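## Task

Find the yellow sponge whose shelf-edge label (the tag directly beneath it) reads T32 and set it on the desk. It must rest there without the robot holding or propping it, and the robot must not topple or finish leaning.

## Robot and tools

ROBOT. TidyBot++: one rectangular mobile base (0.54 m long, 0.50 m wide, 0.38 m tall) on four driven casters, carrying a single seven-joint arm with a two-finger gripper. The shoulder sits 0.12 m ahead of the base centre and 0.68 m above the floor. base_camera is fixed on the base, looking forward and downward; wrist_camera rides on the hand and looks the way the hand points (fisheye).

FRAMES. Base frame: origin on the floor below the base centre, x forward, y left, z up. hand_pose is given in it: the point between the finger pads, with its z axis running out along the fingers and its y axis along the closing direction. Odometry frame is the base frame as it was when the scene began; heading is positive to the left, -3.142 to 3.142. base_tilt is in degrees, forward and right positive when leaning that way; odometry counts wheel turns, so slip looks like travel and drift builds up over many moves.

execute_actions. Arguments: "actions", a list holding zero or one action, and optional "cameras" (list of "base_camera", "wrist_camera", "all"; omitted, null or ["all"] gives both, [] gives none). An empty list only reports state and images. An action may contain "base", "joints" and "speeds"; its motions start at once and may finish at different times. Any unknown key or out-of-range number rejects the whole call with no motion. One action lasts at most 15 s.
- "base": exactly one relative move, counted from where the base last reported itself: translate_m (metres, + forward, -2 to 2), strafe_m (metres sideways, + left, -2 to 2) or rotate_rad (radians, + counter-clockwise seen from above, -6.3 to 6.3). These are offsets, not positions.
- "joints": absolute targets, in radians, for any subset of joint_1_rad (any angle; + is clockwise from above, opposite to rotate_rad), joint_2_rad (shoulder, -2.249 to 2.249), joint_3_rad (any angle), joint_4_rad (elbow, -2.579 to 2.579), joint_5_rad (any angle), joint_6_rad (wrist, -2.099 to 2.099), joint_7_rad (any angle), plus gripper_pos, a unitless 0 (open, pad gap about 85 mm) to 1 (closed); gap is roughly 85 x (1 - gripper_pos) mm. Unbounded joints take the short way; for bigger turns send steps below half a revolution. Joints left out may still be driving toward an earlier target.
- "speeds": optional caps for this action only: translate_m and strafe_m 0.05 to 0.5 m/s, rotate_rad 0.1 to 1.57 rad/s (maximum is the default). A base move needing over 8.667 s is rejected.

wait: "seconds" 0 to 10; commands nothing and returns the same report. zoom_image: "camera" (base_camera or wrist_camera) and "region" [x0, y0, x1, y1] in pixels of that camera's most recent full image, top-left origin, at most 504 x 504. Images are 644x364 (base) and 644x476 (wrist). read_manual only returns licence text. finished_scene: "scene", the number of the current scene; it is final, and its result tells whether the goal was met and gives the next task.

ARM GEOMETRY. Upper arm 0.42 m, forearm 0.31 m, hand 0.31 m to the hand point. With joint_1_rad = 0, joint_3_rad = 3.14, joint_5_rad = 0 the arm stays in the vertical x-z plane; tilt from vertical (positive leaning forward) is joint_2 for the upper arm, joint_2 - joint_4 for the forearm, joint_2 - joint_4 - joint_6 for the hand. Reach ahead of the shoulder = sum of length x sin(tilt); height above it = sum of length x cos(tilt). Raising joint_3 above 3.14 swings a forward-bent forearm to the right; raising joint_5 does the same for the hand. With the hand down, joint_7 positive turns it counter-clockwise from above, and at 1.57 the fingers open left/right. A downward hand reaches only about 0.94 m above the floor, near the base, less farther out. Closed fingertips stick out 20 mm past the hand point. The arm begins folded, hand down, wrist up to 0.08 m beyond the base front.

RESULT LINES. base_status and joint_status: "done" (base: wheels turned the commanded amount, even if slipping or blocked), "off_target" (stopped away from target, may still push), "contact_stop"/"time_out" (target dropped, holds position). "joint command not followed" with a "cause:" line means a self-collision check withheld the arm targets (the gripper still moves); "not_followed" per joint means those targets may be retried later. "limit_stop_at_motor_heat" means resend the target. on_its_own lists uncommanded motion. motor_effort gives percent of maximum, peak in brackets, with bias and noise. Gripper at 1 showing "done" means empty; "off_target" means something is held. "ARM HIT" flags a hard strike on the base or arm. Motor temperatures are listed per arm joint; MOTOR HOT appears from 60 °C and OVER-TEMPERATURE FAULT at 75 °C, when the arm sags.

CAUTIONS. Friction leaves joints slightly off; fix by sending last command plus (wanted minus read). Trust images over hand_pose, which can be 1-2 cm wrong. A held load makes the arm sag; never resend a read angle while holding. Nothing stops the arm hitting the base. Torque sensors over 104.5 N m (joints 1-4) or 51.3 N m (5-7) freeze the arm for 10 s. Do not drive the base while the arm is snagged high up, and avoid sideways shoves with a raised hand: the robot can tip. A blocked base keeps pushing. Loose objects may get nudged now and then. Avoid drops, slams and hard pushes; before finishing, open the gripper and pull the hand clear so the item rests on the desk by itself and the robot stands level.

Each tool is called after "Request:" as a command line: name --argument value for each argument, lists and objects as JSON in quotes; but a table of rows of numbers goes row by row, as --pt "numbers of a row", without its own name.

## Session

Request:
execute_actions --actions '[]'

Scene clock: 0.00 s.
Motor temperatures (°C, as the motors report them): [31 27 28 27 37 35 34]
base_odometry: x=+0.000 y=+0.000 heading=+0.000 (m, m, rad; odometry frame)
base_tilt: forward=+0.3 right=+0.0 (deg)
base_status: not commanded
joint_positions: joint_1_rad=+0.001 joint_2_rad=-0.294 joint_3_rad=+3.135 joint_4_rad=-2.526 joint_5_rad=-0.027 joint_6_rad=-0.819 joint_7_rad=+1.563 gripper_pos=+0.000
joint_status: not commanded
motor_effort: joint_1_rad=+1 joint_2_rad=-1 joint_3_rad=+1 joint_4_rad=+13 joint_5_rad=-1 joint_6_rad=+1 joint_7_rad=+0 (%)
hand_pose: x=+0.2730 y=+0.0080 z=+0.5814 quat_wxyz=(-0.010, +0.999, -0.010, +0.045) (m; base frame)
pictures: base_camera, wrist_camera
Images, in order (width x height): base_camera 644x364, wrist_camera 644x476.

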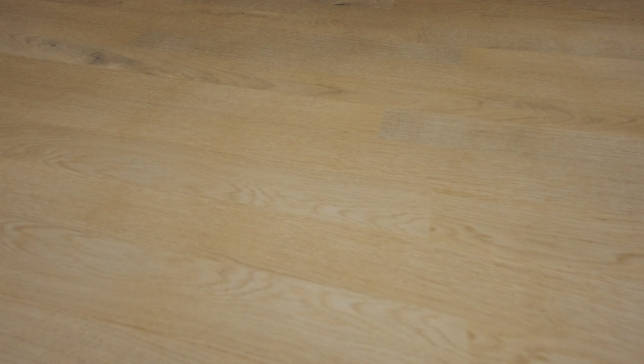

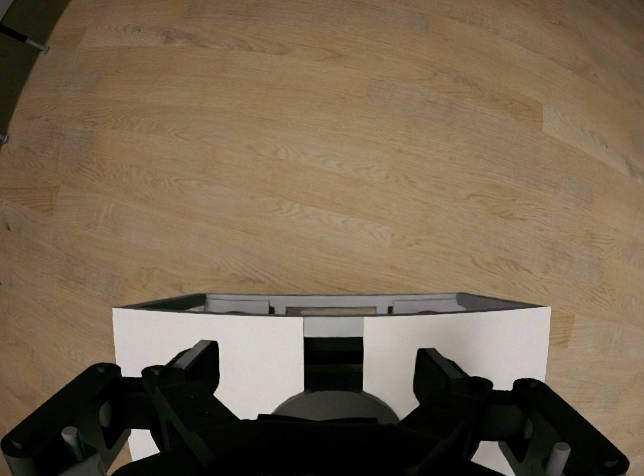

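Request:
execute_actions --actions '[{"joints":{"joint_6_rad":0.5}}]' --cameras '["wrist_camera"]'

Scene clock: 4.70 s.
Motor temperatures (°C, as the motors report them): [31 27 28 27 37 35 34]
base_odometry: x=+0.000 y=+0.000 heading=+0.000 (m, m, rad; odometry frame)
base_tilt: forward=+0.2 right=+0.0 (deg)
base_status: not commanded
joint_positions: joint_1_rad=+0.001 joint_2_rad=-0.294 joint_3_rad=+3.135 joint_4_rad=-2.526 joint_5_rad=-0.027 joint_6_rad=+0.492 joint_7_rad=+1.563 gripper_pos=+0.000
joint_status: all done
motor_effort: joint_1_rad=+0(0) joint_2_rad=-7(7) joint_3_rad=+1(0) joint_4_rad=+17(17) joint_5_rad=-1(1) joint_6_rad=+9(10) joint_7_rad=+0(1) (%)
hand_pose: x=+0.5519 y=+0.0000 z=+0.8391 quat_wxyz=(-0.006, +0.764, -0.013, +0.645) (m; base frame)
pictures: wrist_camera
camera_calibration (this result's frames):
wrist_camera: T_world_to_cam=[[-0.0232498, -0.999729, 0.000899949, 0.0125534], [-0.206215, 0.00391491, -0.978499, 0.986828], [0.978231, -0.0229355, -0.20625, -0.233102], [0, 0, 0, 1]] pos_world=[0.431817, 0.0033403, 0.917521]
Images, in order (width x height): wrist_camera 644x476.

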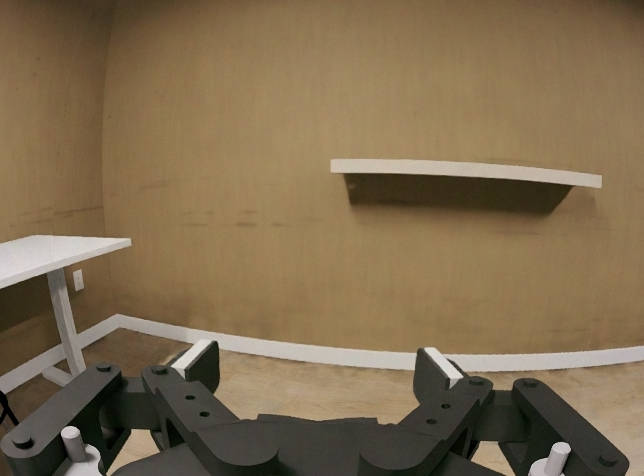

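Request:
execute_actions --actions '[{"base":{"rotate_rad":1.5}}]'

Scene clock: 9.80 s.
Motor temperatures (°C, as the motors report them): [31 27 28 27 37 35 34]
base_odometry: x=+0.000 y=+0.000 heading=+1.499 (m, m, rad; odometry frame)
base_tilt: forward=+0.3 right=-0.1 (deg)
base_status: done
joint_positions: joint_1_rad=+0.001 joint_2_rad=-0.294 joint_3_rad=+3.135 joint_4_rad=-2.526 joint_5_rad=-0.027 joint_6_rad=+0.492 joint_7_rad=+1.563 gripper_pos=+0.000
joint_status: not commanded
motor_effort: joint_1_rad=+0(2) joint_2_rad=-6(8) joint_3_rad=+0(1) joint_4_rad=+17(16) joint_5_rad=-1(0) joint_6_rad=+8(9) joint_7_rad=+1(0) (%)
hand_pose: x=+0.5519 y=+0.0000 z=+0.8391 quat_wxyz=(-0.006, +0.764, -0.013, +0.645) (m; base frame)
pictures: base_camera, wrist_camera
camera_calibration (this result's frames):
wrist_camera: T_world_to_cam=[[-0.0232497, -0.999729, 0.000899891, 0.0125534], [-0.206215, 0.00391495, -0.978499, 0.986828], [0.978231, -0.0229354, -0.20625, -0.233102], [0, 0, 0, 1]] pos_world=[0.431817, 0.00334032, 0.917521]
Images, in order (width x height): base_camera 644x364, wrist_camera 644x476.

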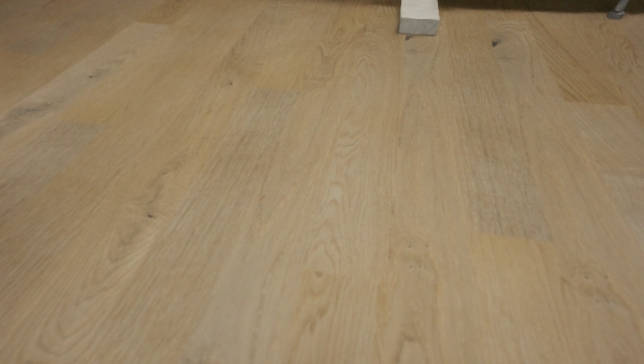

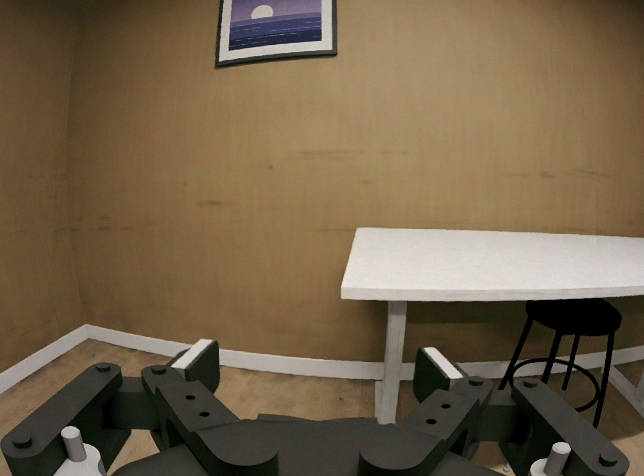

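Request:
execute_actions --actions '[{"base":{"rotate_rad":1.7}}]'

Scene clock: 15.47 s.
Motor temperatures (°C, as the motors report them): [31 27 28 27 37 35 34]
base_odometry: x=+0.000 y=+0.000 heading=-3.085 (m, m, rad; odometry frame)
base_tilt: forward=+0.3 right=+0.0 (deg)
base_status: done
joint_positions: joint_1_rad=+0.001 joint_2_rad=-0.294 joint_3_rad=+3.135 joint_4_rad=-2.526 joint_5_rad=-0.027 joint_6_rad=+0.492 joint_7_rad=+1.563 gripper_pos=+0.000
joint_status: not commanded
motor_effort: joint_1_rad=+0(1) joint_2_rad=-7(8) joint_3_rad=+1(1) joint_4_rad=+17(16) joint_5_rad=+0(0) joint_6_rad=+9(9) joint_7_rad=+1(1) (%)
hand_pose: x=+0.5519 y=+0.0000 z=+0.8391 quat_wxyz=(-0.006, +0.764, -0.013, +0.645) (m; base frame)
pictures: base_camera, wrist_camera
camera_calibration (this result's frames):
wrist_camera: T_world_to_cam=[[-0.0232496, -0.999729, 0.000900031, 0.0125533], [-0.206215, 0.0039148, -0.978499, 0.986828], [0.978231, -0.0229353, -0.20625, -0.233102], [0, 0, 0, 1]] pos_world=[0.431817, 0.00334037, 0.917521]
Images, in order (width x height): base_camera 644x364, wrist_camera 644x476.

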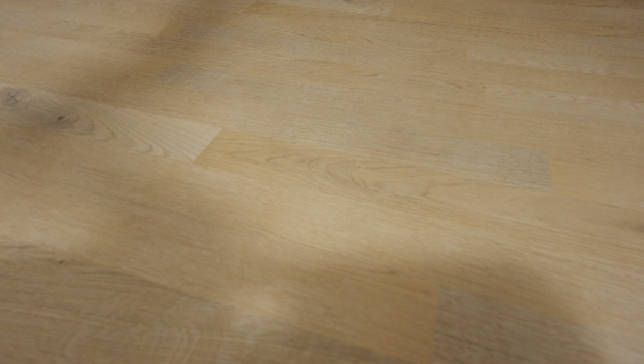

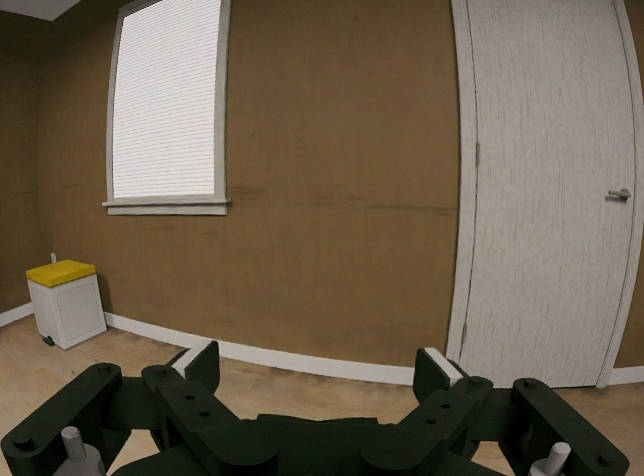

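Request:
execute_actions --actions '[{"base":{"rotate_rad":1.3}}]'

Scene clock: 18.83 s.
Motor temperatures (°C, as the motors report them): [31 27 28 27 37 35 34]
base_odometry: x=+0.000 y=+0.000 heading=-1.786 (m, m, rad; odometry frame)
base_tilt: forward=+0.2 right=+0.0 (deg)
base_status: done
joint_positions: joint_1_rad=+0.001 joint_2_rad=-0.294 joint_3_rad=+3.135 joint_4_rad=-2.526 joint_5_rad=-0.027 joint_6_rad=+0.492 joint_7_rad=+1.563 gripper_pos=+0.000
joint_status: not commanded
motor_effort: joint_1_rad=+0(1) joint_2_rad=-7(8) joint_3_rad=+1(2) joint_4_rad=+16(17) joint_5_rad=-1(0) joint_6_rad=+9(9) joint_7_rad=+1(0) (%)
hand_pose: x=+0.5519 y=+0.0000 z=+0.8391 quat_wxyz=(-0.006, +0.764, -0.013, +0.645) (m; base frame)
pictures: base_camera, wrist_camera
camera_calibration (this result's frames):
wrist_camera: T_world_to_cam=[[-0.0232498, -0.999729, 0.000899544, 0.0125537], [-0.206215, 0.00391531, -0.978499, 0.986828], [0.978231, -0.0229354, -0.20625, -0.233102], [0, 0, 0, 1]] pos_world=[0.431817, 0.00334029, 0.917521]
Images, in order (width x height): base_camera 644x364, wrist_camera 644x476.

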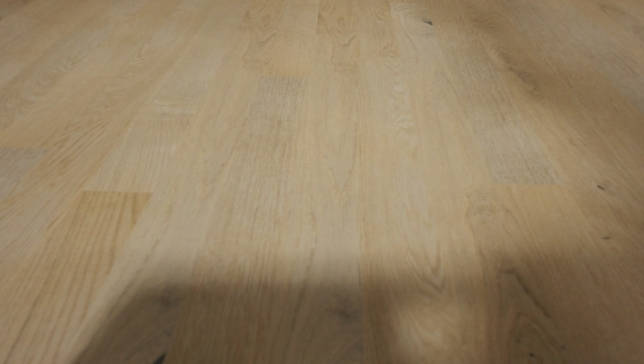

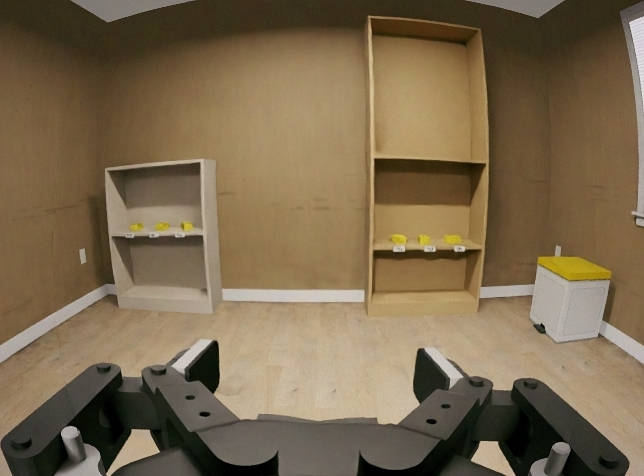

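Request:
zoom_image --camera "wrist_camera" --region '[365, 220, 495, 265]'

Request:
zoom_image --camera "wrist_camera" --region '[100, 210, 230, 255]'

Region (365, 220, 495, 265) of wrist_camera's 644x476 image, scaled by 3.877; it fills the top 174 rows of this view, and the rest is white.

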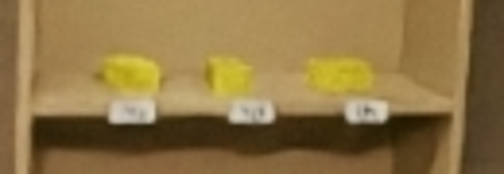

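Region (100, 210, 230, 255) of wrist_camera's 644x476 image, scaled by 3.877; it fills the top 174 rows of this view, and the rest is white.

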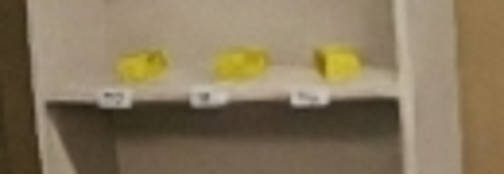

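Request:
execute_actions --actions '[{"base":{"translate_m":1.0}}]'

Scene clock: 32.03 s.
Motor temperatures (°C, as the motors report them): [31 27 28 27 37 35 34]
base_odometry: x=-0.212 y=-0.977 heading=-1.785 (m, m, rad; odometry frame)
base_tilt: forward=+0.2 right=+0.0 (deg)
base_status: done
joint_positions: joint_1_rad=+0.001 joint_2_rad=-0.294 joint_3_rad=+3.135 joint_4_rad=-2.526 joint_5_rad=-0.027 joint_6_rad=+0.492 joint_7_rad=+1.563 gripper_pos=+0.000
joint_status: not commanded
motor_effort: joint_1_rad=+0(0) joint_2_rad=-7(10) joint_3_rad=+1(1) joint_4_rad=+16(18) joint_5_rad=-1(1) joint_6_rad=+8(9) joint_7_rad=+1(0) (%)
hand_pose: x=+0.5519 y=+0.0000 z=+0.8392 quat_wxyz=(-0.006, +0.764, -0.013, +0.645) (m; base frame)
pictures: base_camera, wrist_camera
camera_calibration (this result's frames):
wrist_camera: T_world_to_cam=[[-0.0232499, -0.999729, 0.000898575, 0.0125543], [-0.206163, 0.00391505, -0.97851, 0.986829], [0.978242, -0.0229355, -0.206198, -0.233138], [0, 0, 0, 1]] pos_world=[0.431805, 0.0033403, 0.917538]
Images, in order (width x height): base_camera 644x364, wrist_camera 644x476.

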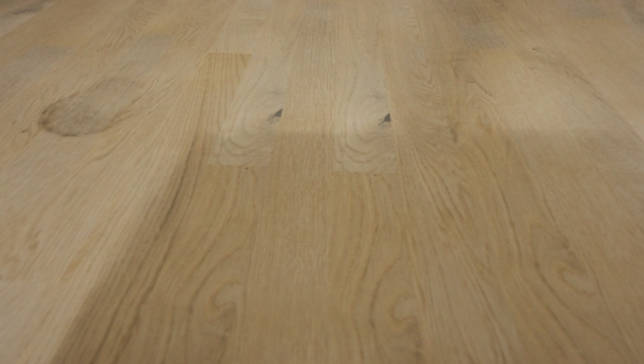

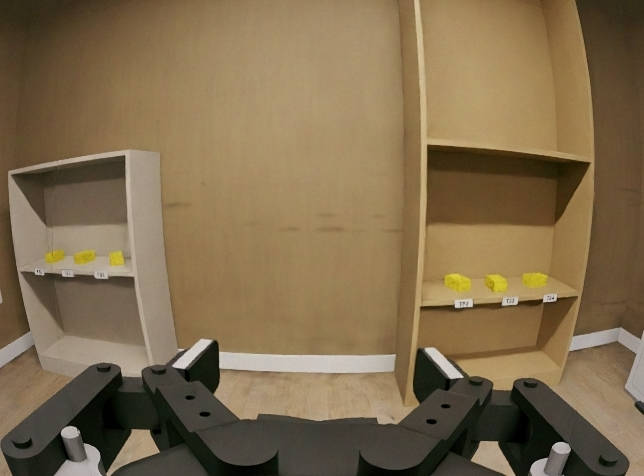

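Request:
zoom_image --camera "wrist_camera" --region '[430, 260, 580, 320]'

Request:
zoom_image --camera "wrist_camera" --region '[15, 240, 145, 290]'

Region (430, 260, 580, 320) of wrist_camera's 644x476 image, scaled by 3.360; it fills the top 202 rows of this view, and the rest is white.

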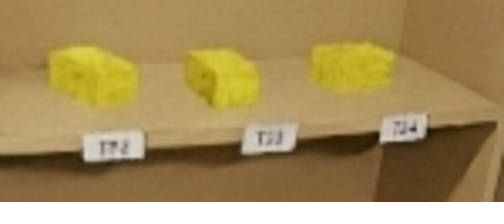

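Region (15, 240, 145, 290) of wrist_camera's 644x476 image, scaled by 3.877; it fills the top 194 rows of this view, and the rest is white.

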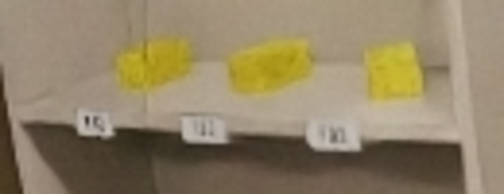

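Request:
execute_actions --actions '[{"base":{"translate_m":0.5},"joints":{"joint_1_rad":0.65,"joint_2_rad":0.2,"joint_4_rad":-2.0,"joint_6_rad":0.3}}]'

Scene clock: 45.13 s.
Motor temperatures (°C, as the motors report them): [31 27 28 27 37 35 34]
base_odometry: x=-0.318 y=-1.466 heading=-1.784 (m, m, rad; odometry frame)
base_tilt: forward=+0.3 right=-0.1 (deg)
base_status: done
joint_positions: joint_1_rad=+0.628 joint_2_rad=+0.191 joint_3_rad=+3.135 joint_4_rad=-2.016 joint_5_rad=-0.027 joint_6_rad=+0.331 joint_7_rad=+1.563 gripper_pos=+0.000
joint_status: all done
motor_effort: joint_1_rad=+0(2) joint_2_rad=-25(28) joint_3_rad=+0(2) joint_4_rad=+17(20) joint_5_rad=+0(0) joint_6_rad=+8(10) joint_7_rad=+1(0) (%)
hand_pose: x=+0.6297 y=-0.3680 z=+0.8146 quat_wxyz=(+0.174, +0.763, -0.262, +0.565) (m; base frame)
pictures: base_camera, wrist_camera
camera_calibration (this result's frames):
wrist_camera: T_world_to_cam=[[-0.602977, -0.797758, -0.00112154, 0.0874706], [-0.268711, 0.204426, -0.941278, 1.06311], [0.751141, -0.567268, -0.33763, -0.27299], [0, 0, 0, 1]] pos_world=[0.543465, -0.302405, 0.908609]
Images, in order (width x height): base_camera 644x364, wrist_camera 644x476.

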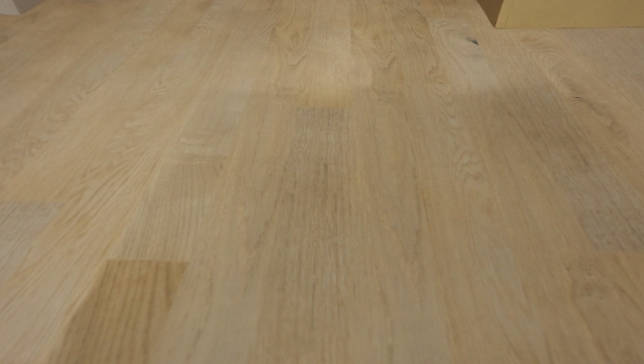

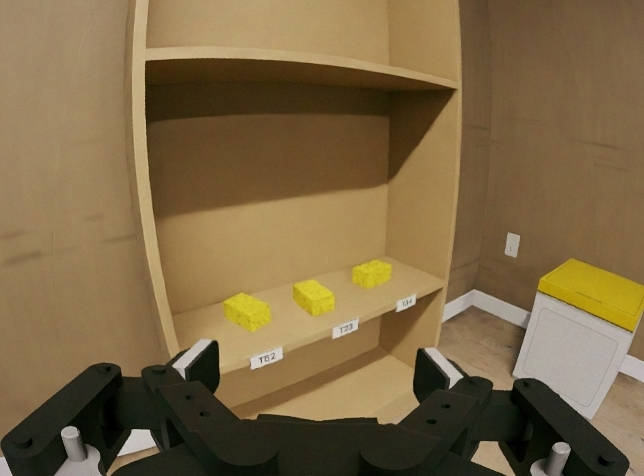

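Request:
zoom_image --camera "wrist_camera" --region '[230, 280, 430, 380]'

Region (230, 280, 430, 380) of wrist_camera's 644x476 image, scaled by 2.520.

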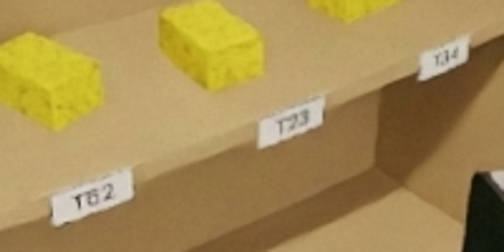

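Request:
execute_actions --actions '[{"base":{"strafe_m":1.0},"joints":{"joint_1_rad":-0.02,"joint_6_rad":0.15}}]'

Scene clock: 55.03 s.
Motor temperatures (°C, as the motors report them): [31 27 28 28 37 35 34]
base_odometry: x=+0.660 y=-1.679 heading=-1.785 (m, m, rad; odometry frame)
base_tilt: forward=+0.3 right=+0.0 (deg)
base_status: done
joint_positions: joint_1_rad=-0.006 joint_2_rad=+0.191 joint_3_rad=+3.135 joint_4_rad=-2.015 joint_5_rad=-0.027 joint_6_rad=+0.181 joint_7_rad=+1.563 gripper_pos=+0.000
joint_status: all done
motor_effort: joint_1_rad=+1(2) joint_2_rad=-26(29) joint_3_rad=+0(2) joint_4_rad=+17(18) joint_5_rad=-1(0) joint_6_rad=+8(11) joint_7_rad=+1(0) (%)
hand_pose: x=+0.7315 y=+0.0070 z=+0.7718 quat_wxyz=(-0.011, +0.848, -0.011, +0.530) (m; base frame)
pictures: base_camera, wrist_camera
camera_calibration (this result's frames):
wrist_camera: T_world_to_cam=[[-0.0100395, -0.99995, 0.0000175265, 0.0147798], [-0.473258, 0.0047361, -0.880911, 1.07796], [0.880866, -0.00885224, -0.473282, -0.145232], [0, 0, 0, 1]] pos_world=[0.638234, 0.00838809, 0.880853]
Images, in order (width x height): base_camera 644x364, wrist_camera 644x476.

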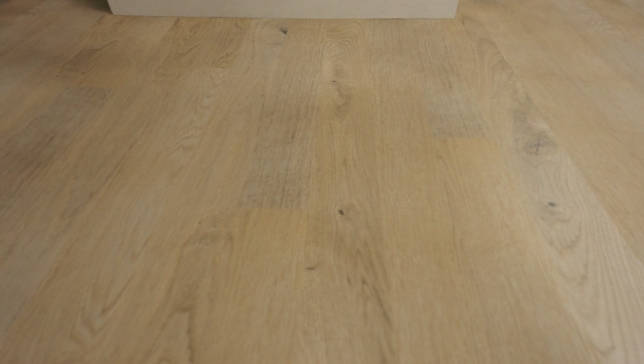

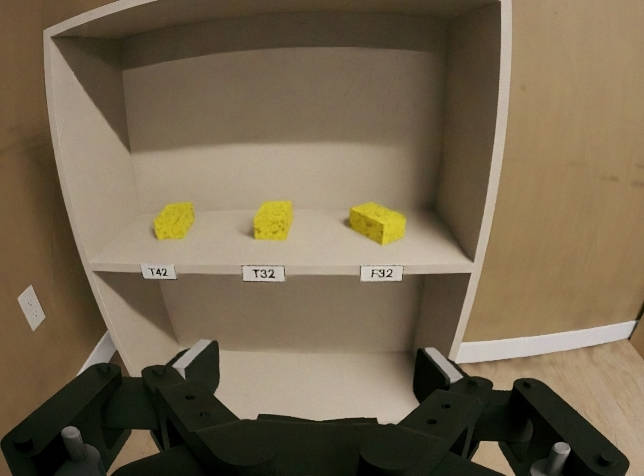

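Request:
zoom_image --camera "wrist_camera" --region '[220, 185, 330, 295]'

Region (220, 185, 330, 295) of wrist_camera's 644x476 image, scaled by 4.582.

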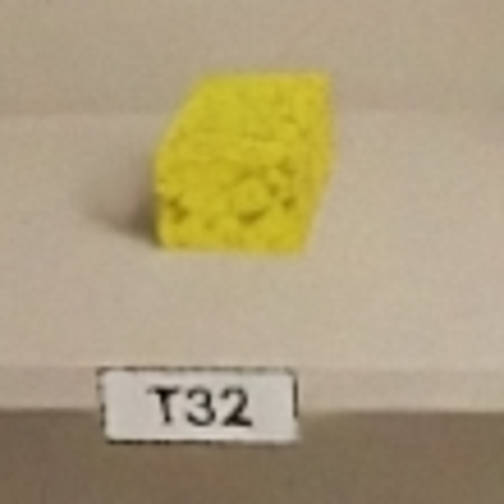

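Request:
execute_actions --actions '[{"base":{"strafe_m":0.098},"joints":{"joint_2_rad":0.40,"joint_4_rad":-1.87,"joint_6_rad":-0.055}}]' --cameras '[]'

Request:
execute_actions --actions '[{"base":{"translate_m":0.4}}]'

Scene clock: 80.53 s.
Motor temperatures (°C, as the motors report them): [31 27 28 28 37 35 34]
base_odometry: x=+0.755 y=-1.700 heading=-1.785 (m, m, rad; odometry frame)
base_tilt: forward=+0.3 right=+0.0 (deg)
base_status: done
joint_positions: joint_1_rad=-0.013 joint_2_rad=+0.393 joint_3_rad=+3.135 joint_4_rad=-1.888 joint_5_rad=-0.027 joint_6_rad=-0.029 joint_7_rad=+1.563 gripper_pos=+0.000
joint_status: all done
motor_effort: joint_1_rad=+0(3) joint_2_rad=-31(33) joint_3_rad=+0(2) joint_4_rad=+15(16) joint_5_rad=-1(0) joint_6_rad=+7(9) joint_7_rad=+0(1) (%)
hand_pose: x=+0.7483 y=+0.0134 z=+0.6559 quat_wxyz=(-0.012, +0.915, -0.008, +0.404) (m; base frame)
pictures: none
No camera images: the call's "cameras" was empty. Leave "cameras" out to get every camera's image.

Scene clock: 82.67 s.
Motor temperatures (°C, as the motors report them): [31 27 28 28 37 35 34]
base_odometry: x=+0.671 y=-2.091 heading=-1.784 (m, m, rad; odometry frame)
base_tilt: forward=+0.3 right=+0.0 (deg)
base_status: done
joint_positions: joint_1_rad=-0.013 joint_2_rad=+0.394 joint_3_rad=+3.135 joint_4_rad=-1.882 joint_5_rad=-0.027 joint_6_rad=-0.029 joint_7_rad=+1.563 gripper_pos=+0.000
joint_status: not commanded
motor_effort: joint_1_rad=+1(1) joint_2_rad=-32(35) joint_3_rad=+0(1) joint_4_rad=+15(17) joint_5_rad=-1(1) joint_6_rad=+8(8) joint_7_rad=+1(1) (%)
hand_pose: x=+0.7507 y=+0.0135 z=+0.6580 quat_wxyz=(-0.012, +0.914, -0.008, +0.406) (m; base frame)
pictures: base_camera, wrist_camera
camera_calibration (this result's frames):
wrist_camera: T_world_to_cam=[[0.00184943, -0.999998, 0.000717489, 0.0120421], [-0.69851, -0.00180528, -0.715598, 1.04715], [0.715597, 0.000822272, -0.698512, 0.0561531], [0, 0, 0, 1]] pos_world=[0.691237, 0.0138863, 0.78855]
Images, in order (width x height): base_camera 644x364, wrist_camera 644x476.

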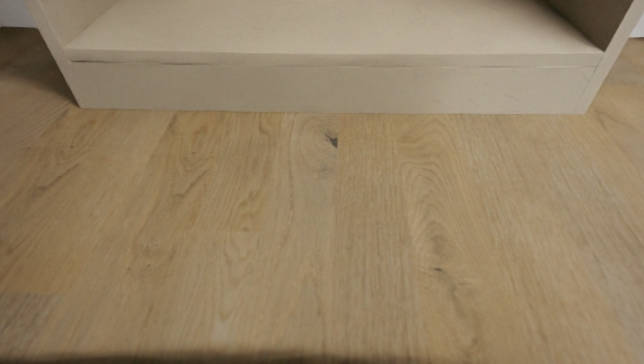

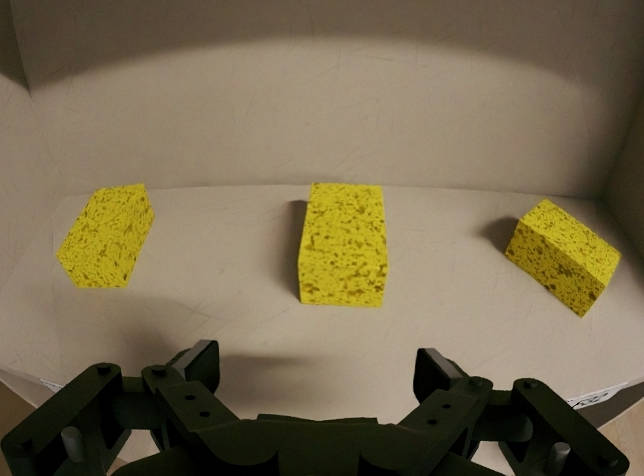

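Request:
execute_actions --actions '[{"base":{"translate_m":0.13},"joints":{"joint_1_rad":0.038}}]' --cameras '["wrist_camera"]'

Scene clock: 93.40 s.
Motor temperatures (°C, as the motors report them): [31 28 28 28 37 35 34]
base_odometry: x=+0.643 y=-2.218 heading=-1.784 (m, m, rad; odometry frame)
base_tilt: forward=+0.3 right=+0.0 (deg)
base_status: done
joint_positions: joint_1_rad=+0.024 joint_2_rad=+0.395 joint_3_rad=+3.135 joint_4_rad=-1.880 joint_5_rad=-0.027 joint_6_rad=-0.029 joint_7_rad=+1.563 gripper_pos=+0.000
joint_status: all done
motor_effort: joint_1_rad=+1(3) joint_2_rad=-31(34) joint_3_rad=+0(1) joint_4_rad=+15(16) joint_5_rad=-1(1) joint_6_rad=+7(7) joint_7_rad=+0(1) (%)
hand_pose: x=+0.7517 y=-0.0098 z=+0.6586 quat_wxyz=(-0.005, +0.913, -0.024, +0.407) (m; base frame)
pictures: wrist_camera
camera_calibration (this result's frames):
wrist_camera: T_world_to_cam=[[-0.034917, -0.99939, 0.000685617, 0.0164555], [-0.696943, 0.0238583, -0.71673, 1.04811], [0.716276, -0.0255039, -0.697351, 0.0543576], [0, 0, 0, 1]] pos_world=[0.69211, -0.00717423, 0.789105]
Images, in order (width x height): wrist_camera 644x476.

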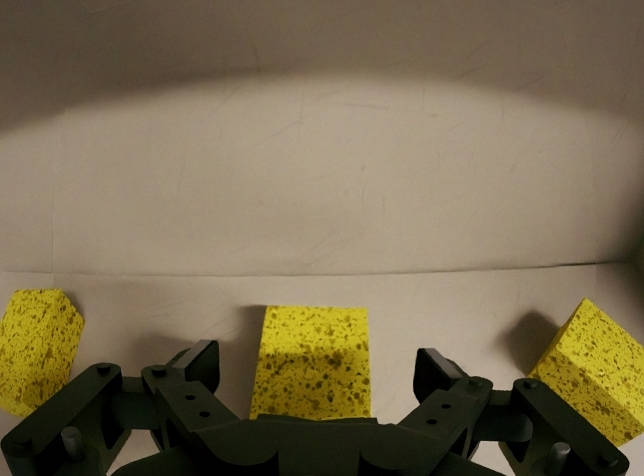

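Request:
execute_actions --actions '[{"joints":{"joint_2_rad":0.536,"joint_4_rad":-1.95,"joint_6_rad":0.18}}]' --cameras '["wrist_camera"]'

Scene clock: 101.87 s.
Motor temperatures (°C, as the motors report them): [31 28 28 28 37 35 34]
base_odometry: x=+0.643 y=-2.218 heading=-1.784 (m, m, rad; odometry frame)
base_tilt: forward=+0.3 right=+0.0 (deg)
base_status: not commanded
joint_positions: joint_1_rad=+0.024 joint_2_rad=+0.528 joint_3_rad=+3.135 joint_4_rad=-1.937 joint_5_rad=-0.027 joint_6_rad=+0.150 joint_7_rad=+1.563 gripper_pos=+0.000
joint_status: all done
motor_effort: joint_1_rad=+1(0) joint_2_rad=-34(37) joint_3_rad=+0(0) joint_4_rad=+13(16) joint_5_rad=-1(1) joint_6_rad=+7(8) joint_7_rad=+1(0) (%)
hand_pose: x=+0.7564 y=-0.0114 z=+0.5891 quat_wxyz=(-0.003, +0.916, -0.026, +0.401) (m; base frame)
pictures: wrist_camera
camera_calibration (this result's frames):
wrist_camera: T_world_to_cam=[[-0.0385593, -0.99925, 0.00355479, 0.0161682], [-0.705486, 0.0247037, -0.708293, 1.00307], [0.707674, -0.0298191, -0.70591, 0.0139815], [0, 0, 0, 1]] pos_world=[0.698384, -0.00820664, 0.720282]
Images, in order (width x height): wrist_camera 644x476.

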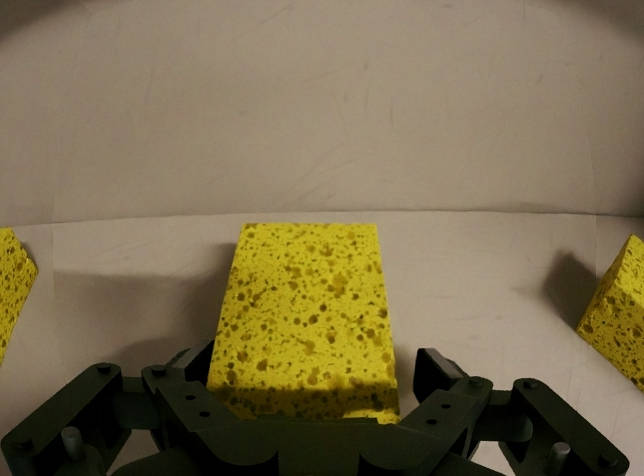

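Fingers straddle the sponge. Closing.

Request:
execute_actions --actions '[{"joints":{"gripper_pos":1.0}}]' --cameras '["wrist_camera"]'

Scene clock: 106.57 s.
Motor temperatures (°C, as the motors report them): [31 28 28 28 37 35 34]
base_odometry: x=+0.643 y=-2.218 heading=-1.784 (m, m, rad; odometry frame)
base_tilt: forward=+0.3 right=+0.0 (deg)
base_status: not commanded
joint_positions: joint_1_rad=+0.024 joint_2_rad=+0.527 joint_3_rad=+3.135 joint_4_rad=-1.938 joint_5_rad=-0.027 joint_6_rad=+0.156 joint_7_rad=+1.563 gripper_pos=+0.376
joint_status: gripper_pos off_target (ended at +0.376, target +1.000)
motor_effort: joint_1_rad=+0(1) joint_2_rad=-32(35) joint_3_rad=+0(2) joint_4_rad=+12(13) joint_5_rad=-1(1) joint_6_rad=+7(7) joint_7_rad=+0(0) (%)
hand_pose: x=+0.7576 y=-0.0115 z=+0.5908 quat_wxyz=(-0.003, +0.914, -0.026, +0.404) (m; base frame)
pictures: wrist_camera
camera_calibration (this result's frames):
wrist_camera: T_world_to_cam=[[-0.0387265, -0.999244, 0.00355909, 0.0162433], [-0.700791, 0.0246204, -0.712941, 1.0043], [0.712314, -0.0301039, -0.701215, 0.00798207], [0, 0, 0, 1]] pos_world=[0.698752, -0.00825509, 0.72155]
Images, in order (width x height): wrist_camera 644x476.

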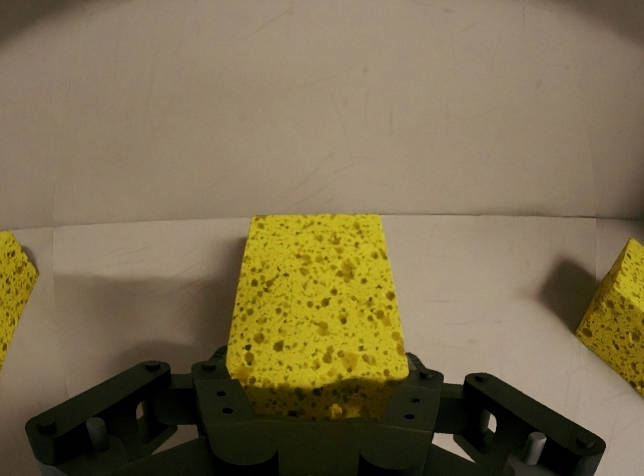

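Request:
execute_actions --actions '[{"joints":{"joint_2_rad":0.40,"joint_4_rad":-1.88,"joint_6_rad":-0.04,"gripper_pos":1.0}}]' --cameras '["wrist_camera"]'

Scene clock: 110.20 s.
Motor temperatures (°C, as the motors report them): [31 28 28 28 37 35 34]
base_odometry: x=+0.643 y=-2.218 heading=-1.784 (m, m, rad; odometry frame)
base_tilt: forward=+0.3 right=+0.0 (deg)
base_status: not commanded
joint_positions: joint_1_rad=+0.024 joint_2_rad=+0.412 joint_3_rad=+3.135 joint_4_rad=-1.894 joint_5_rad=-0.027 joint_6_rad=-0.011 joint_7_rad=+1.563 gripper_pos=+0.376
joint_status: gripper_pos off_target (ended at +0.376, target +1.000); the others done
motor_effort: joint_1_rad=+1(0) joint_2_rad=-32(36) joint_3_rad=+0(0) joint_4_rad=+15(16) joint_5_rad=-1(1) joint_6_rad=+8(7) joint_7_rad=+0(0) (%)
hand_pose: x=+0.7490 y=-0.0099 z=+0.6453 quat_wxyz=(-0.005, +0.916, -0.025, +0.401) (m; base frame)
pictures: wrist_camera
camera_calibration (this result's frames):
wrist_camera: T_world_to_cam=[[-0.0352984, -0.999376, 0.00113056, 0.0162651], [-0.70635, 0.0241483, -0.70745, 1.03775], [0.706982, -0.0257704, -0.706762, 0.0600299], [0, 0, 0, 1]] pos_world=[0.69115, -0.0072579, 0.776566]
Images, in order (width x height): wrist_camera 644x476.

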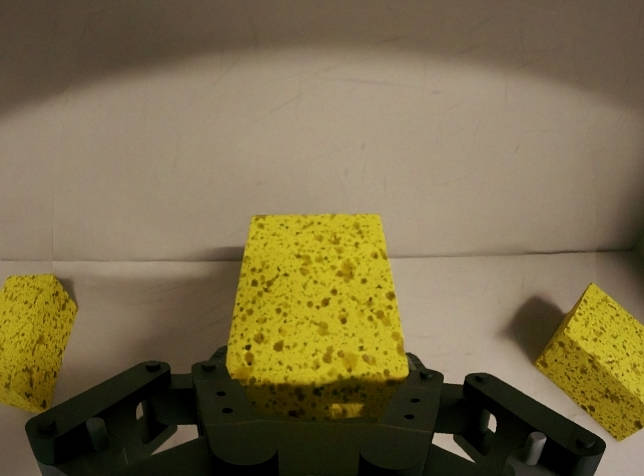

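Request:
execute_actions --actions '[{"base":{"translate_m":-0.4}}]' --cameras '[]'

Request:
execute_actions --actions '[{"base":{"translate_m":-2.0},"joints":{"joint_1_rad":2.9,"joint_2_rad":0.175,"joint_4_rad":-1.455,"joint_6_rad":-0.68,"gripper_pos":1.0}}]'

Scene clock: 123.87 s.
Motor temperatures (°C, as the motors report them): [31 28 28 28 37 35 34]
base_odometry: x=+0.728 y=-1.827 heading=-1.784 (m, m, rad; odometry frame)
base_tilt: forward=+0.2 right=+0.0 (deg)
base_status: done
joint_positions: joint_1_rad=+0.024 joint_2_rad=+0.410 joint_3_rad=+3.135 joint_4_rad=-1.891 joint_5_rad=-0.027 joint_6_rad=-0.013 joint_7_rad=+1.563 gripper_pos=+0.376
joint_status: not commanded
motor_effort: joint_1_rad=+1(3) joint_2_rad=-31(35) joint_3_rad=+0(1) joint_4_rad=+15(16) joint_5_rad=-1(1) joint_6_rad=+7(8) joint_7_rad=+1(1) (%)
hand_pose: x=+0.7501 y=-0.0102 z=+0.6475 quat_wxyz=(-0.005, +0.915, -0.025, +0.402) (m; base frame)
pictures: none
No camera images: the call's "cameras" was empty. Leave "cameras" out to get every camera's image.

Scene clock: 129.33 s.
Motor temperatures (°C, as the motors report them): [31 28 28 28 37 35 34]
base_odometry: x=+1.152 y=+0.128 heading=-1.784 (m, m, rad; odometry frame)
base_tilt: forward=+0.2 right=+0.0 (deg)
base_status: done
joint_positions: joint_1_rad=+2.883 joint_2_rad=+0.199 joint_3_rad=+3.135 joint_4_rad=-1.472 joint_5_rad=-0.027 joint_6_rad=-0.650 joint_7_rad=+1.563 gripper_pos=+0.376
joint_status: gripper_pos off_target (ended at +0.376, target +1.000); the others done
motor_effort: joint_1_rad=+1(3) joint_2_rad=-28(35) joint_3_rad=+0(2) joint_4_rad=+18(19) joint_5_rad=-1(1) joint_6_rad=+6(7) joint_7_rad=+1(1) (%)
hand_pose: x=-0.4811 y=-0.1692 z=+0.8508 quat_wxyz=(+0.394, +0.111, -0.910, +0.066) (m; base frame)
pictures: base_camera, wrist_camera
camera_calibration (this result's frames):
wrist_camera: T_world_to_cam=[[-0.260145, 0.96556, -0.0043208, 0.0423927], [0.685821, 0.181623, -0.704743, 1.01215], [-0.679686, -0.186298, -0.70945, 0.378796], [0, 0, 0, 1]] pos_world=[-0.425662, -0.154193, 0.982223]
Images, in order (width x height): base_camera 644x364, wrist_camera 644x476.

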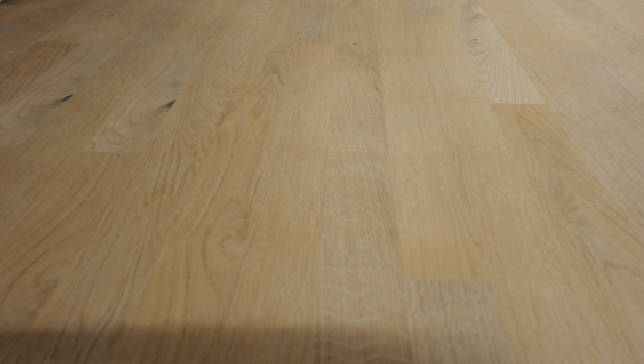

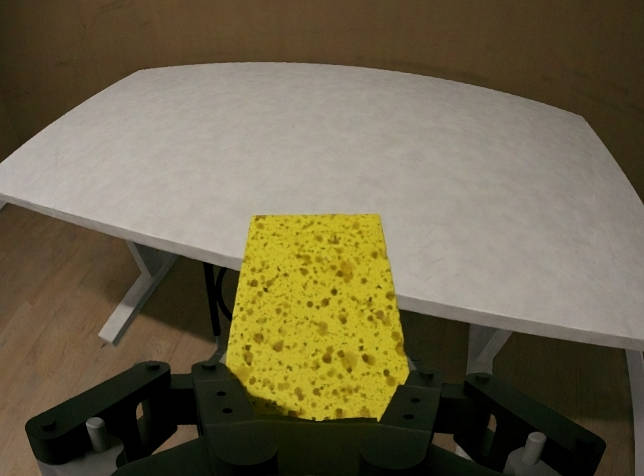

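Request:
execute_actions --actions '[{"base":{"translate_m":-0.29},"joints":{"joint_2_rad":0.30,"joint_6_rad":-0.52,"gripper_pos":1.0}}]' --cameras '["wrist_camera"]'

Scene clock: 136.97 s.
Motor temperatures (°C, as the motors report them): [31 28 28 28 37 35 34]
base_odometry: x=+1.214 y=+0.411 heading=-1.785 (m, m, rad; odometry frame)
base_tilt: forward=+0.2 right=+0.0 (deg)
base_status: done
joint_positions: joint_1_rad=+2.883 joint_2_rad=+0.288 joint_3_rad=+3.135 joint_4_rad=-1.470 joint_5_rad=-0.027 joint_6_rad=-0.549 joint_7_rad=+1.563 gripper_pos=+0.376
joint_status: gripper_pos off_target (ended at +0.376, target +1.000); the others done
motor_effort: joint_1_rad=+0(1) joint_2_rad=-32(34) joint_3_rad=+0(1) joint_4_rad=+19(20) joint_5_rad=-1(1) joint_6_rad=+7(7) joint_7_rad=+0(0) (%)
hand_pose: x=-0.5158 y=-0.1778 z=+0.8182 quat_wxyz=(+0.400, +0.109, -0.907, +0.067) (m; base frame)
pictures: wrist_camera
camera_calibration (this result's frames):
wrist_camera: T_world_to_cam=[[-0.257385, 0.966298, -0.00454214, 0.0431752], [0.676284, 0.176775, -0.715116, 1.01725], [-0.690212, -0.187131, -0.698991, 0.31634], [0, 0, 0, 1]] pos_world=[-0.458495, -0.162347, 0.948765]
Images, in order (width x height): wrist_camera 644x476.

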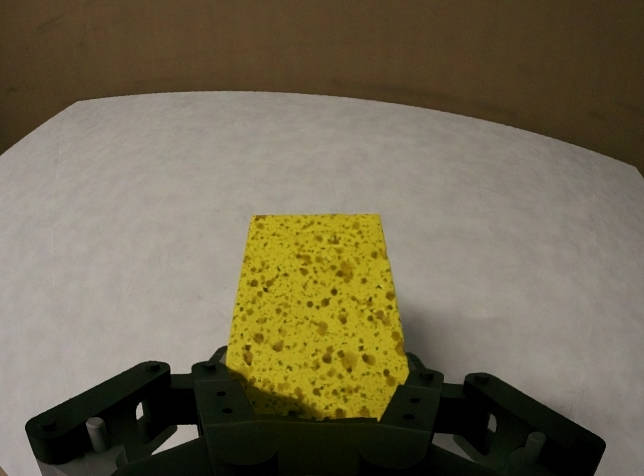

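Request:
execute_actions --actions '[{"joints":{"joint_2_rad":0.343,"joint_4_rad":-1.639,"joint_6_rad":-0.32,"gripper_pos":1.0}}]' --cameras '["wrist_camera"]'

Scene clock: 146.63 s.
Motor temperatures (°C, as the motors report them): [31 28 28 28 37 35 34]
base_odometry: x=+1.214 y=+0.411 heading=-1.785 (m, m, rad; odometry frame)
base_tilt: forward=+0.2 right=+0.0 (deg)
base_status: not commanded
joint_positions: joint_1_rad=+2.883 joint_2_rad=+0.329 joint_3_rad=+3.135 joint_4_rad=-1.629 joint_5_rad=-0.027 joint_6_rad=-0.353 joint_7_rad=+1.563 gripper_pos=+0.376
joint_status: gripper_pos off_target (ended at +0.376, target +1.000); the others done
motor_effort: joint_1_rad=+0(0) joint_2_rad=-32(34) joint_3_rad=+0(0) joint_4_rad=+17(18) joint_5_rad=-1(1) joint_6_rad=+7(8) joint_7_rad=+0(0) (%)
hand_pose: x=-0.5140 y=-0.1758 z=+0.7518 quat_wxyz=(+0.399, +0.107, -0.908, +0.065) (m; base frame)
pictures: wrist_camera
camera_calibration (this result's frames):
wrist_camera: T_world_to_cam=[[-0.252466, 0.9676, -0.00328874, 0.0432692], [0.679777, 0.174946, -0.712248, 0.967545], [-0.688596, -0.182054, -0.70192, 0.275553], [0, 0, 0, 1]] pos_world=[-0.457046, -0.16097, 0.88269]
Images, in order (width x height): wrist_camera 644x476.

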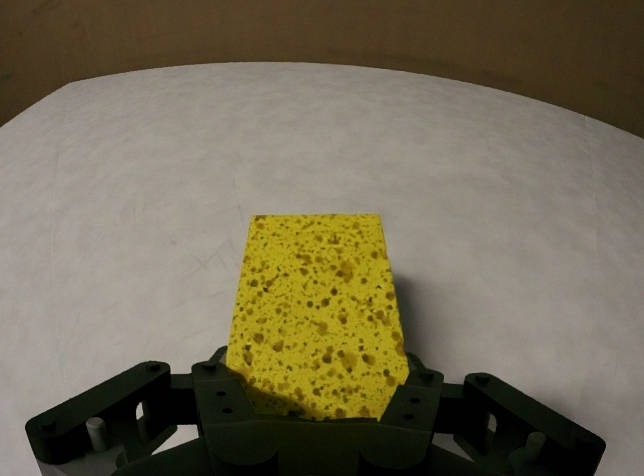

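Request:
execute_actions --actions '[{"joints":{"joint_2_rad":0.378,"joint_6_rad":-0.29,"gripper_pos":1.0}}]' --cameras '["wrist_camera"]'

Scene clock: 150.67 s.
Motor temperatures (°C, as the motors report them): [31 28 28 28 37 35 34]
base_odometry: x=+1.214 y=+0.411 heading=-1.785 (m, m, rad; odometry frame)
base_tilt: forward=+0.2 right=+0.0 (deg)
base_status: not commanded
joint_positions: joint_1_rad=+2.883 joint_2_rad=+0.359 joint_3_rad=+3.135 joint_4_rad=-1.629 joint_5_rad=-0.027 joint_6_rad=-0.320 joint_7_rad=+1.563 gripper_pos=+0.376
joint_status: gripper_pos off_target (ended at +0.376, target +1.000); the others done
motor_effort: joint_1_rad=+0(0) joint_2_rad=-33(34) joint_3_rad=+0(0) joint_4_rad=+17(18) joint_5_rad=-1(1) joint_6_rad=+8(7) joint_7_rad=+0(0) (%)
hand_pose: x=-0.5225 y=-0.1778 z=+0.7396 quat_wxyz=(+0.400, +0.107, -0.908, +0.065) (m; base frame)
pictures: wrist_camera
camera_calibration (this result's frames):
wrist_camera: T_world_to_cam=[[-0.251632, 0.967818, -0.00315749, 0.0434056], [0.678045, 0.173961, -0.714137, 0.965263], [-0.690605, -0.181841, -0.699999, 0.258291], [0, 0, 0, 1]] pos_world=[-0.465192, -0.162959, 0.870271]
Images, in order (width x height): wrist_camera 644x476.

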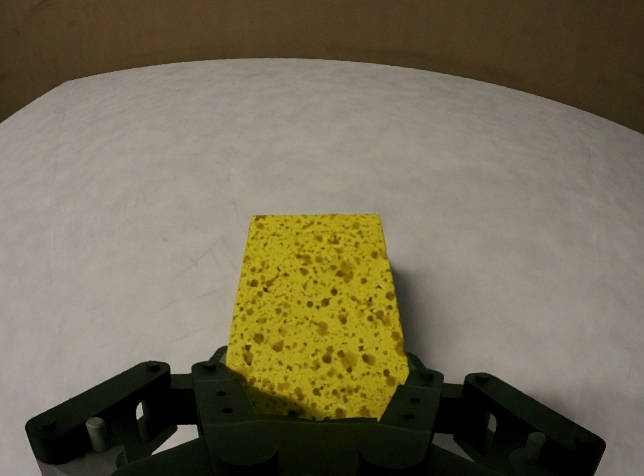

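Request:
execute_actions --actions '[{"joints":{"joint_2_rad":0.408,"joint_6_rad":-0.265,"gripper_pos":1.0}}]' --cameras '["wrist_camera"]'

Scene clock: 153.50 s.
Motor temperatures (°C, as the motors report them): [31 28 28 28 37 35 34]
base_odometry: x=+1.214 y=+0.411 heading=-1.785 (m, m, rad; odometry frame)
base_tilt: forward=+0.3 right=+0.0 (deg)
base_status: not commanded
joint_positions: joint_1_rad=+2.883 joint_2_rad=+0.383 joint_3_rad=+3.135 joint_4_rad=-1.629 joint_5_rad=-0.027 joint_6_rad=-0.292 joint_7_rad=+1.563 gripper_pos=+0.376
joint_status: gripper_pos off_target (ended at +0.376, target +1.000); the others done
motor_effort: joint_1_rad=+0(0) joint_2_rad=-32(35) joint_3_rad=+0(1) joint_4_rad=+17(18) joint_5_rad=-1(0) joint_6_rad=+6(7) joint_7_rad=+0(0) (%)
hand_pose: x=-0.5295 y=-0.1795 z=+0.7300 quat_wxyz=(+0.402, +0.106, -0.907, +0.065) (m; base frame)
pictures: wrist_camera
camera_calibration (this result's frames):
wrist_camera: T_world_to_cam=[[-0.250915, 0.968004, -0.00303369, 0.0435246], [0.675188, 0.172767, -0.717128, 0.963928], [-0.693659, -0.181986, -0.696935, 0.242571], [0, 0, 0, 1]] pos_world=[-0.47165, -0.164522, 0.860448]
Images, in order (width x height): wrist_camera 644x476.

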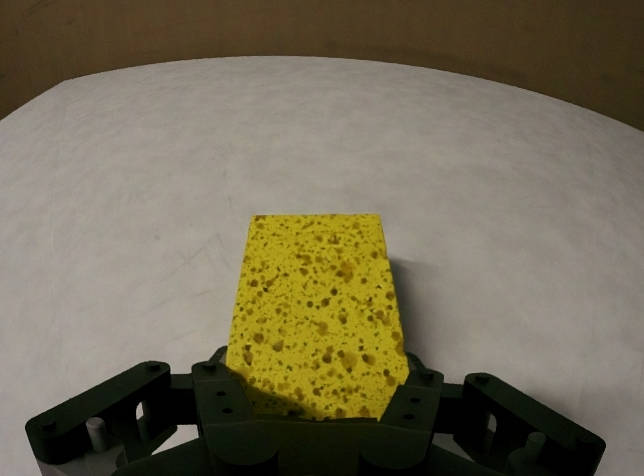

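Effort dipped slightly, which suggests contact. Releasing.

Request:
execute_actions --actions '[{"joints":{"gripper_pos":0.0}}]' --cameras '["wrist_camera"]'

Request:
execute_actions --actions '[{"joints":{"joint_2_rad":0.1,"joint_6_rad":-0.5}}]' --cameras '["wrist_camera"]'

Scene clock: 156.70 s.
Motor temperatures (°C, as the motors report them): [31 28 28 28 37 35 34]
base_odometry: x=+1.214 y=+0.411 heading=-1.785 (m, m, rad; odometry frame)
base_tilt: forward=+0.3 right=+0.0 (deg)
base_status: not commanded
joint_positions: joint_1_rad=+2.883 joint_2_rad=+0.385 joint_3_rad=+3.135 joint_4_rad=-1.629 joint_5_rad=-0.027 joint_6_rad=-0.292 joint_7_rad=+1.563 gripper_pos=+0.000
joint_status: all done
motor_effort: joint_1_rad=+0(1) joint_2_rad=-33(34) joint_3_rad=+0(0) joint_4_rad=+17(17) joint_5_rad=-1(1) joint_6_rad=+7(7) joint_7_rad=+0(0) (%)
hand_pose: x=-0.5296 y=-0.1795 z=+0.7286 quat_wxyz=(+0.401, +0.106, -0.908, +0.065) (m; base frame)
pictures: wrist_camera
camera_calibration (this result's frames):
wrist_camera: T_world_to_cam=[[-0.250909, 0.968006, -0.00302351, 0.043517], [0.676598, 0.17314, -0.715708, 0.962792], [-0.692286, -0.181623, -0.698393, 0.243402], [0, 0, 0, 1]] pos_world=[-0.472001, -0.164615, 0.859199]
Images, in order (width x height): wrist_camera 644x476.

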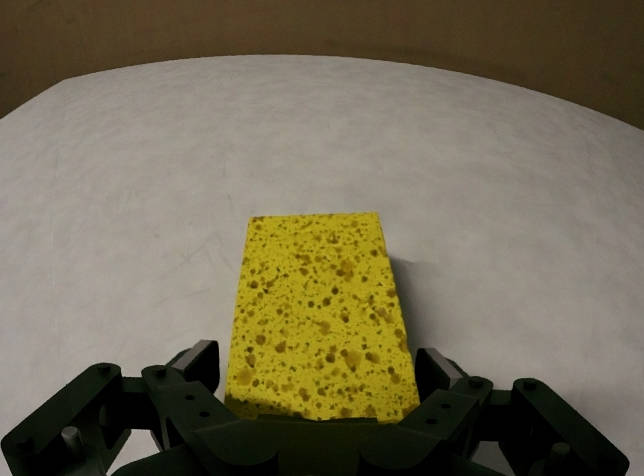

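Scene clock: 158.10 s.
Motor temperatures (°C, as the motors report them): [31 28 28 28 37 35 34]
base_odometry: x=+1.214 y=+0.411 heading=-1.784 (m, m, rad; odometry frame)
base_tilt: forward=+0.2 right=+0.0 (deg)
base_status: not commanded
joint_positions: joint_1_rad=+2.883 joint_2_rad=+0.102 joint_3_rad=+3.135 joint_4_rad=-1.629 joint_5_rad=-0.027 joint_6_rad=-0.469 joint_7_rad=+1.563 gripper_pos=+0.000
joint_status: all done
motor_effort: joint_1_rad=+0(1) joint_2_rad=-26(35) joint_3_rad=+0(0) joint_4_rad=+19(19) joint_5_rad=-1(1) joint_6_rad=+7(8) joint_7_rad=+1(1) (%)
hand_pose: x=-0.4635 y=-0.1633 z=+0.8673 quat_wxyz=(+0.448, +0.106, -0.885, +0.073) (m; base frame)
pictures: wrist_camera
camera_calibration (this result's frames):
wrist_camera: T_world_to_cam=[[-0.255869, 0.966705, -0.00357176, 0.0427717], [0.599079, 0.155663, -0.785413, 1.03615], [-0.758707, -0.203102, -0.618962, 0.285728], [0, 0, 0, 1]] pos_world=[-0.393009, -0.144606, 0.990814]
Images, in order (width x height): wrist_camera 644x476.

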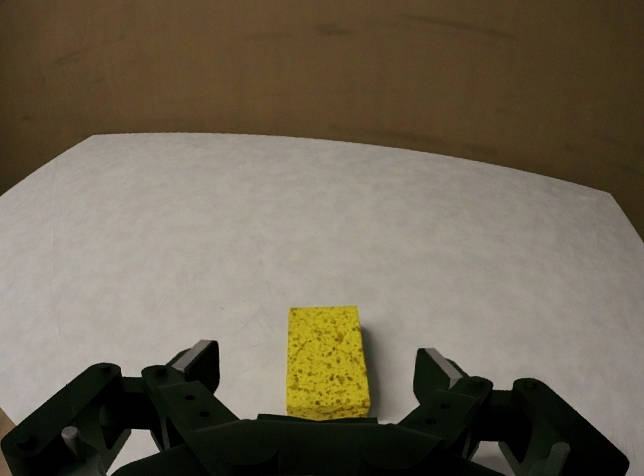

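Request:
finished_scene --scene 1

The scene is finished: the task was done.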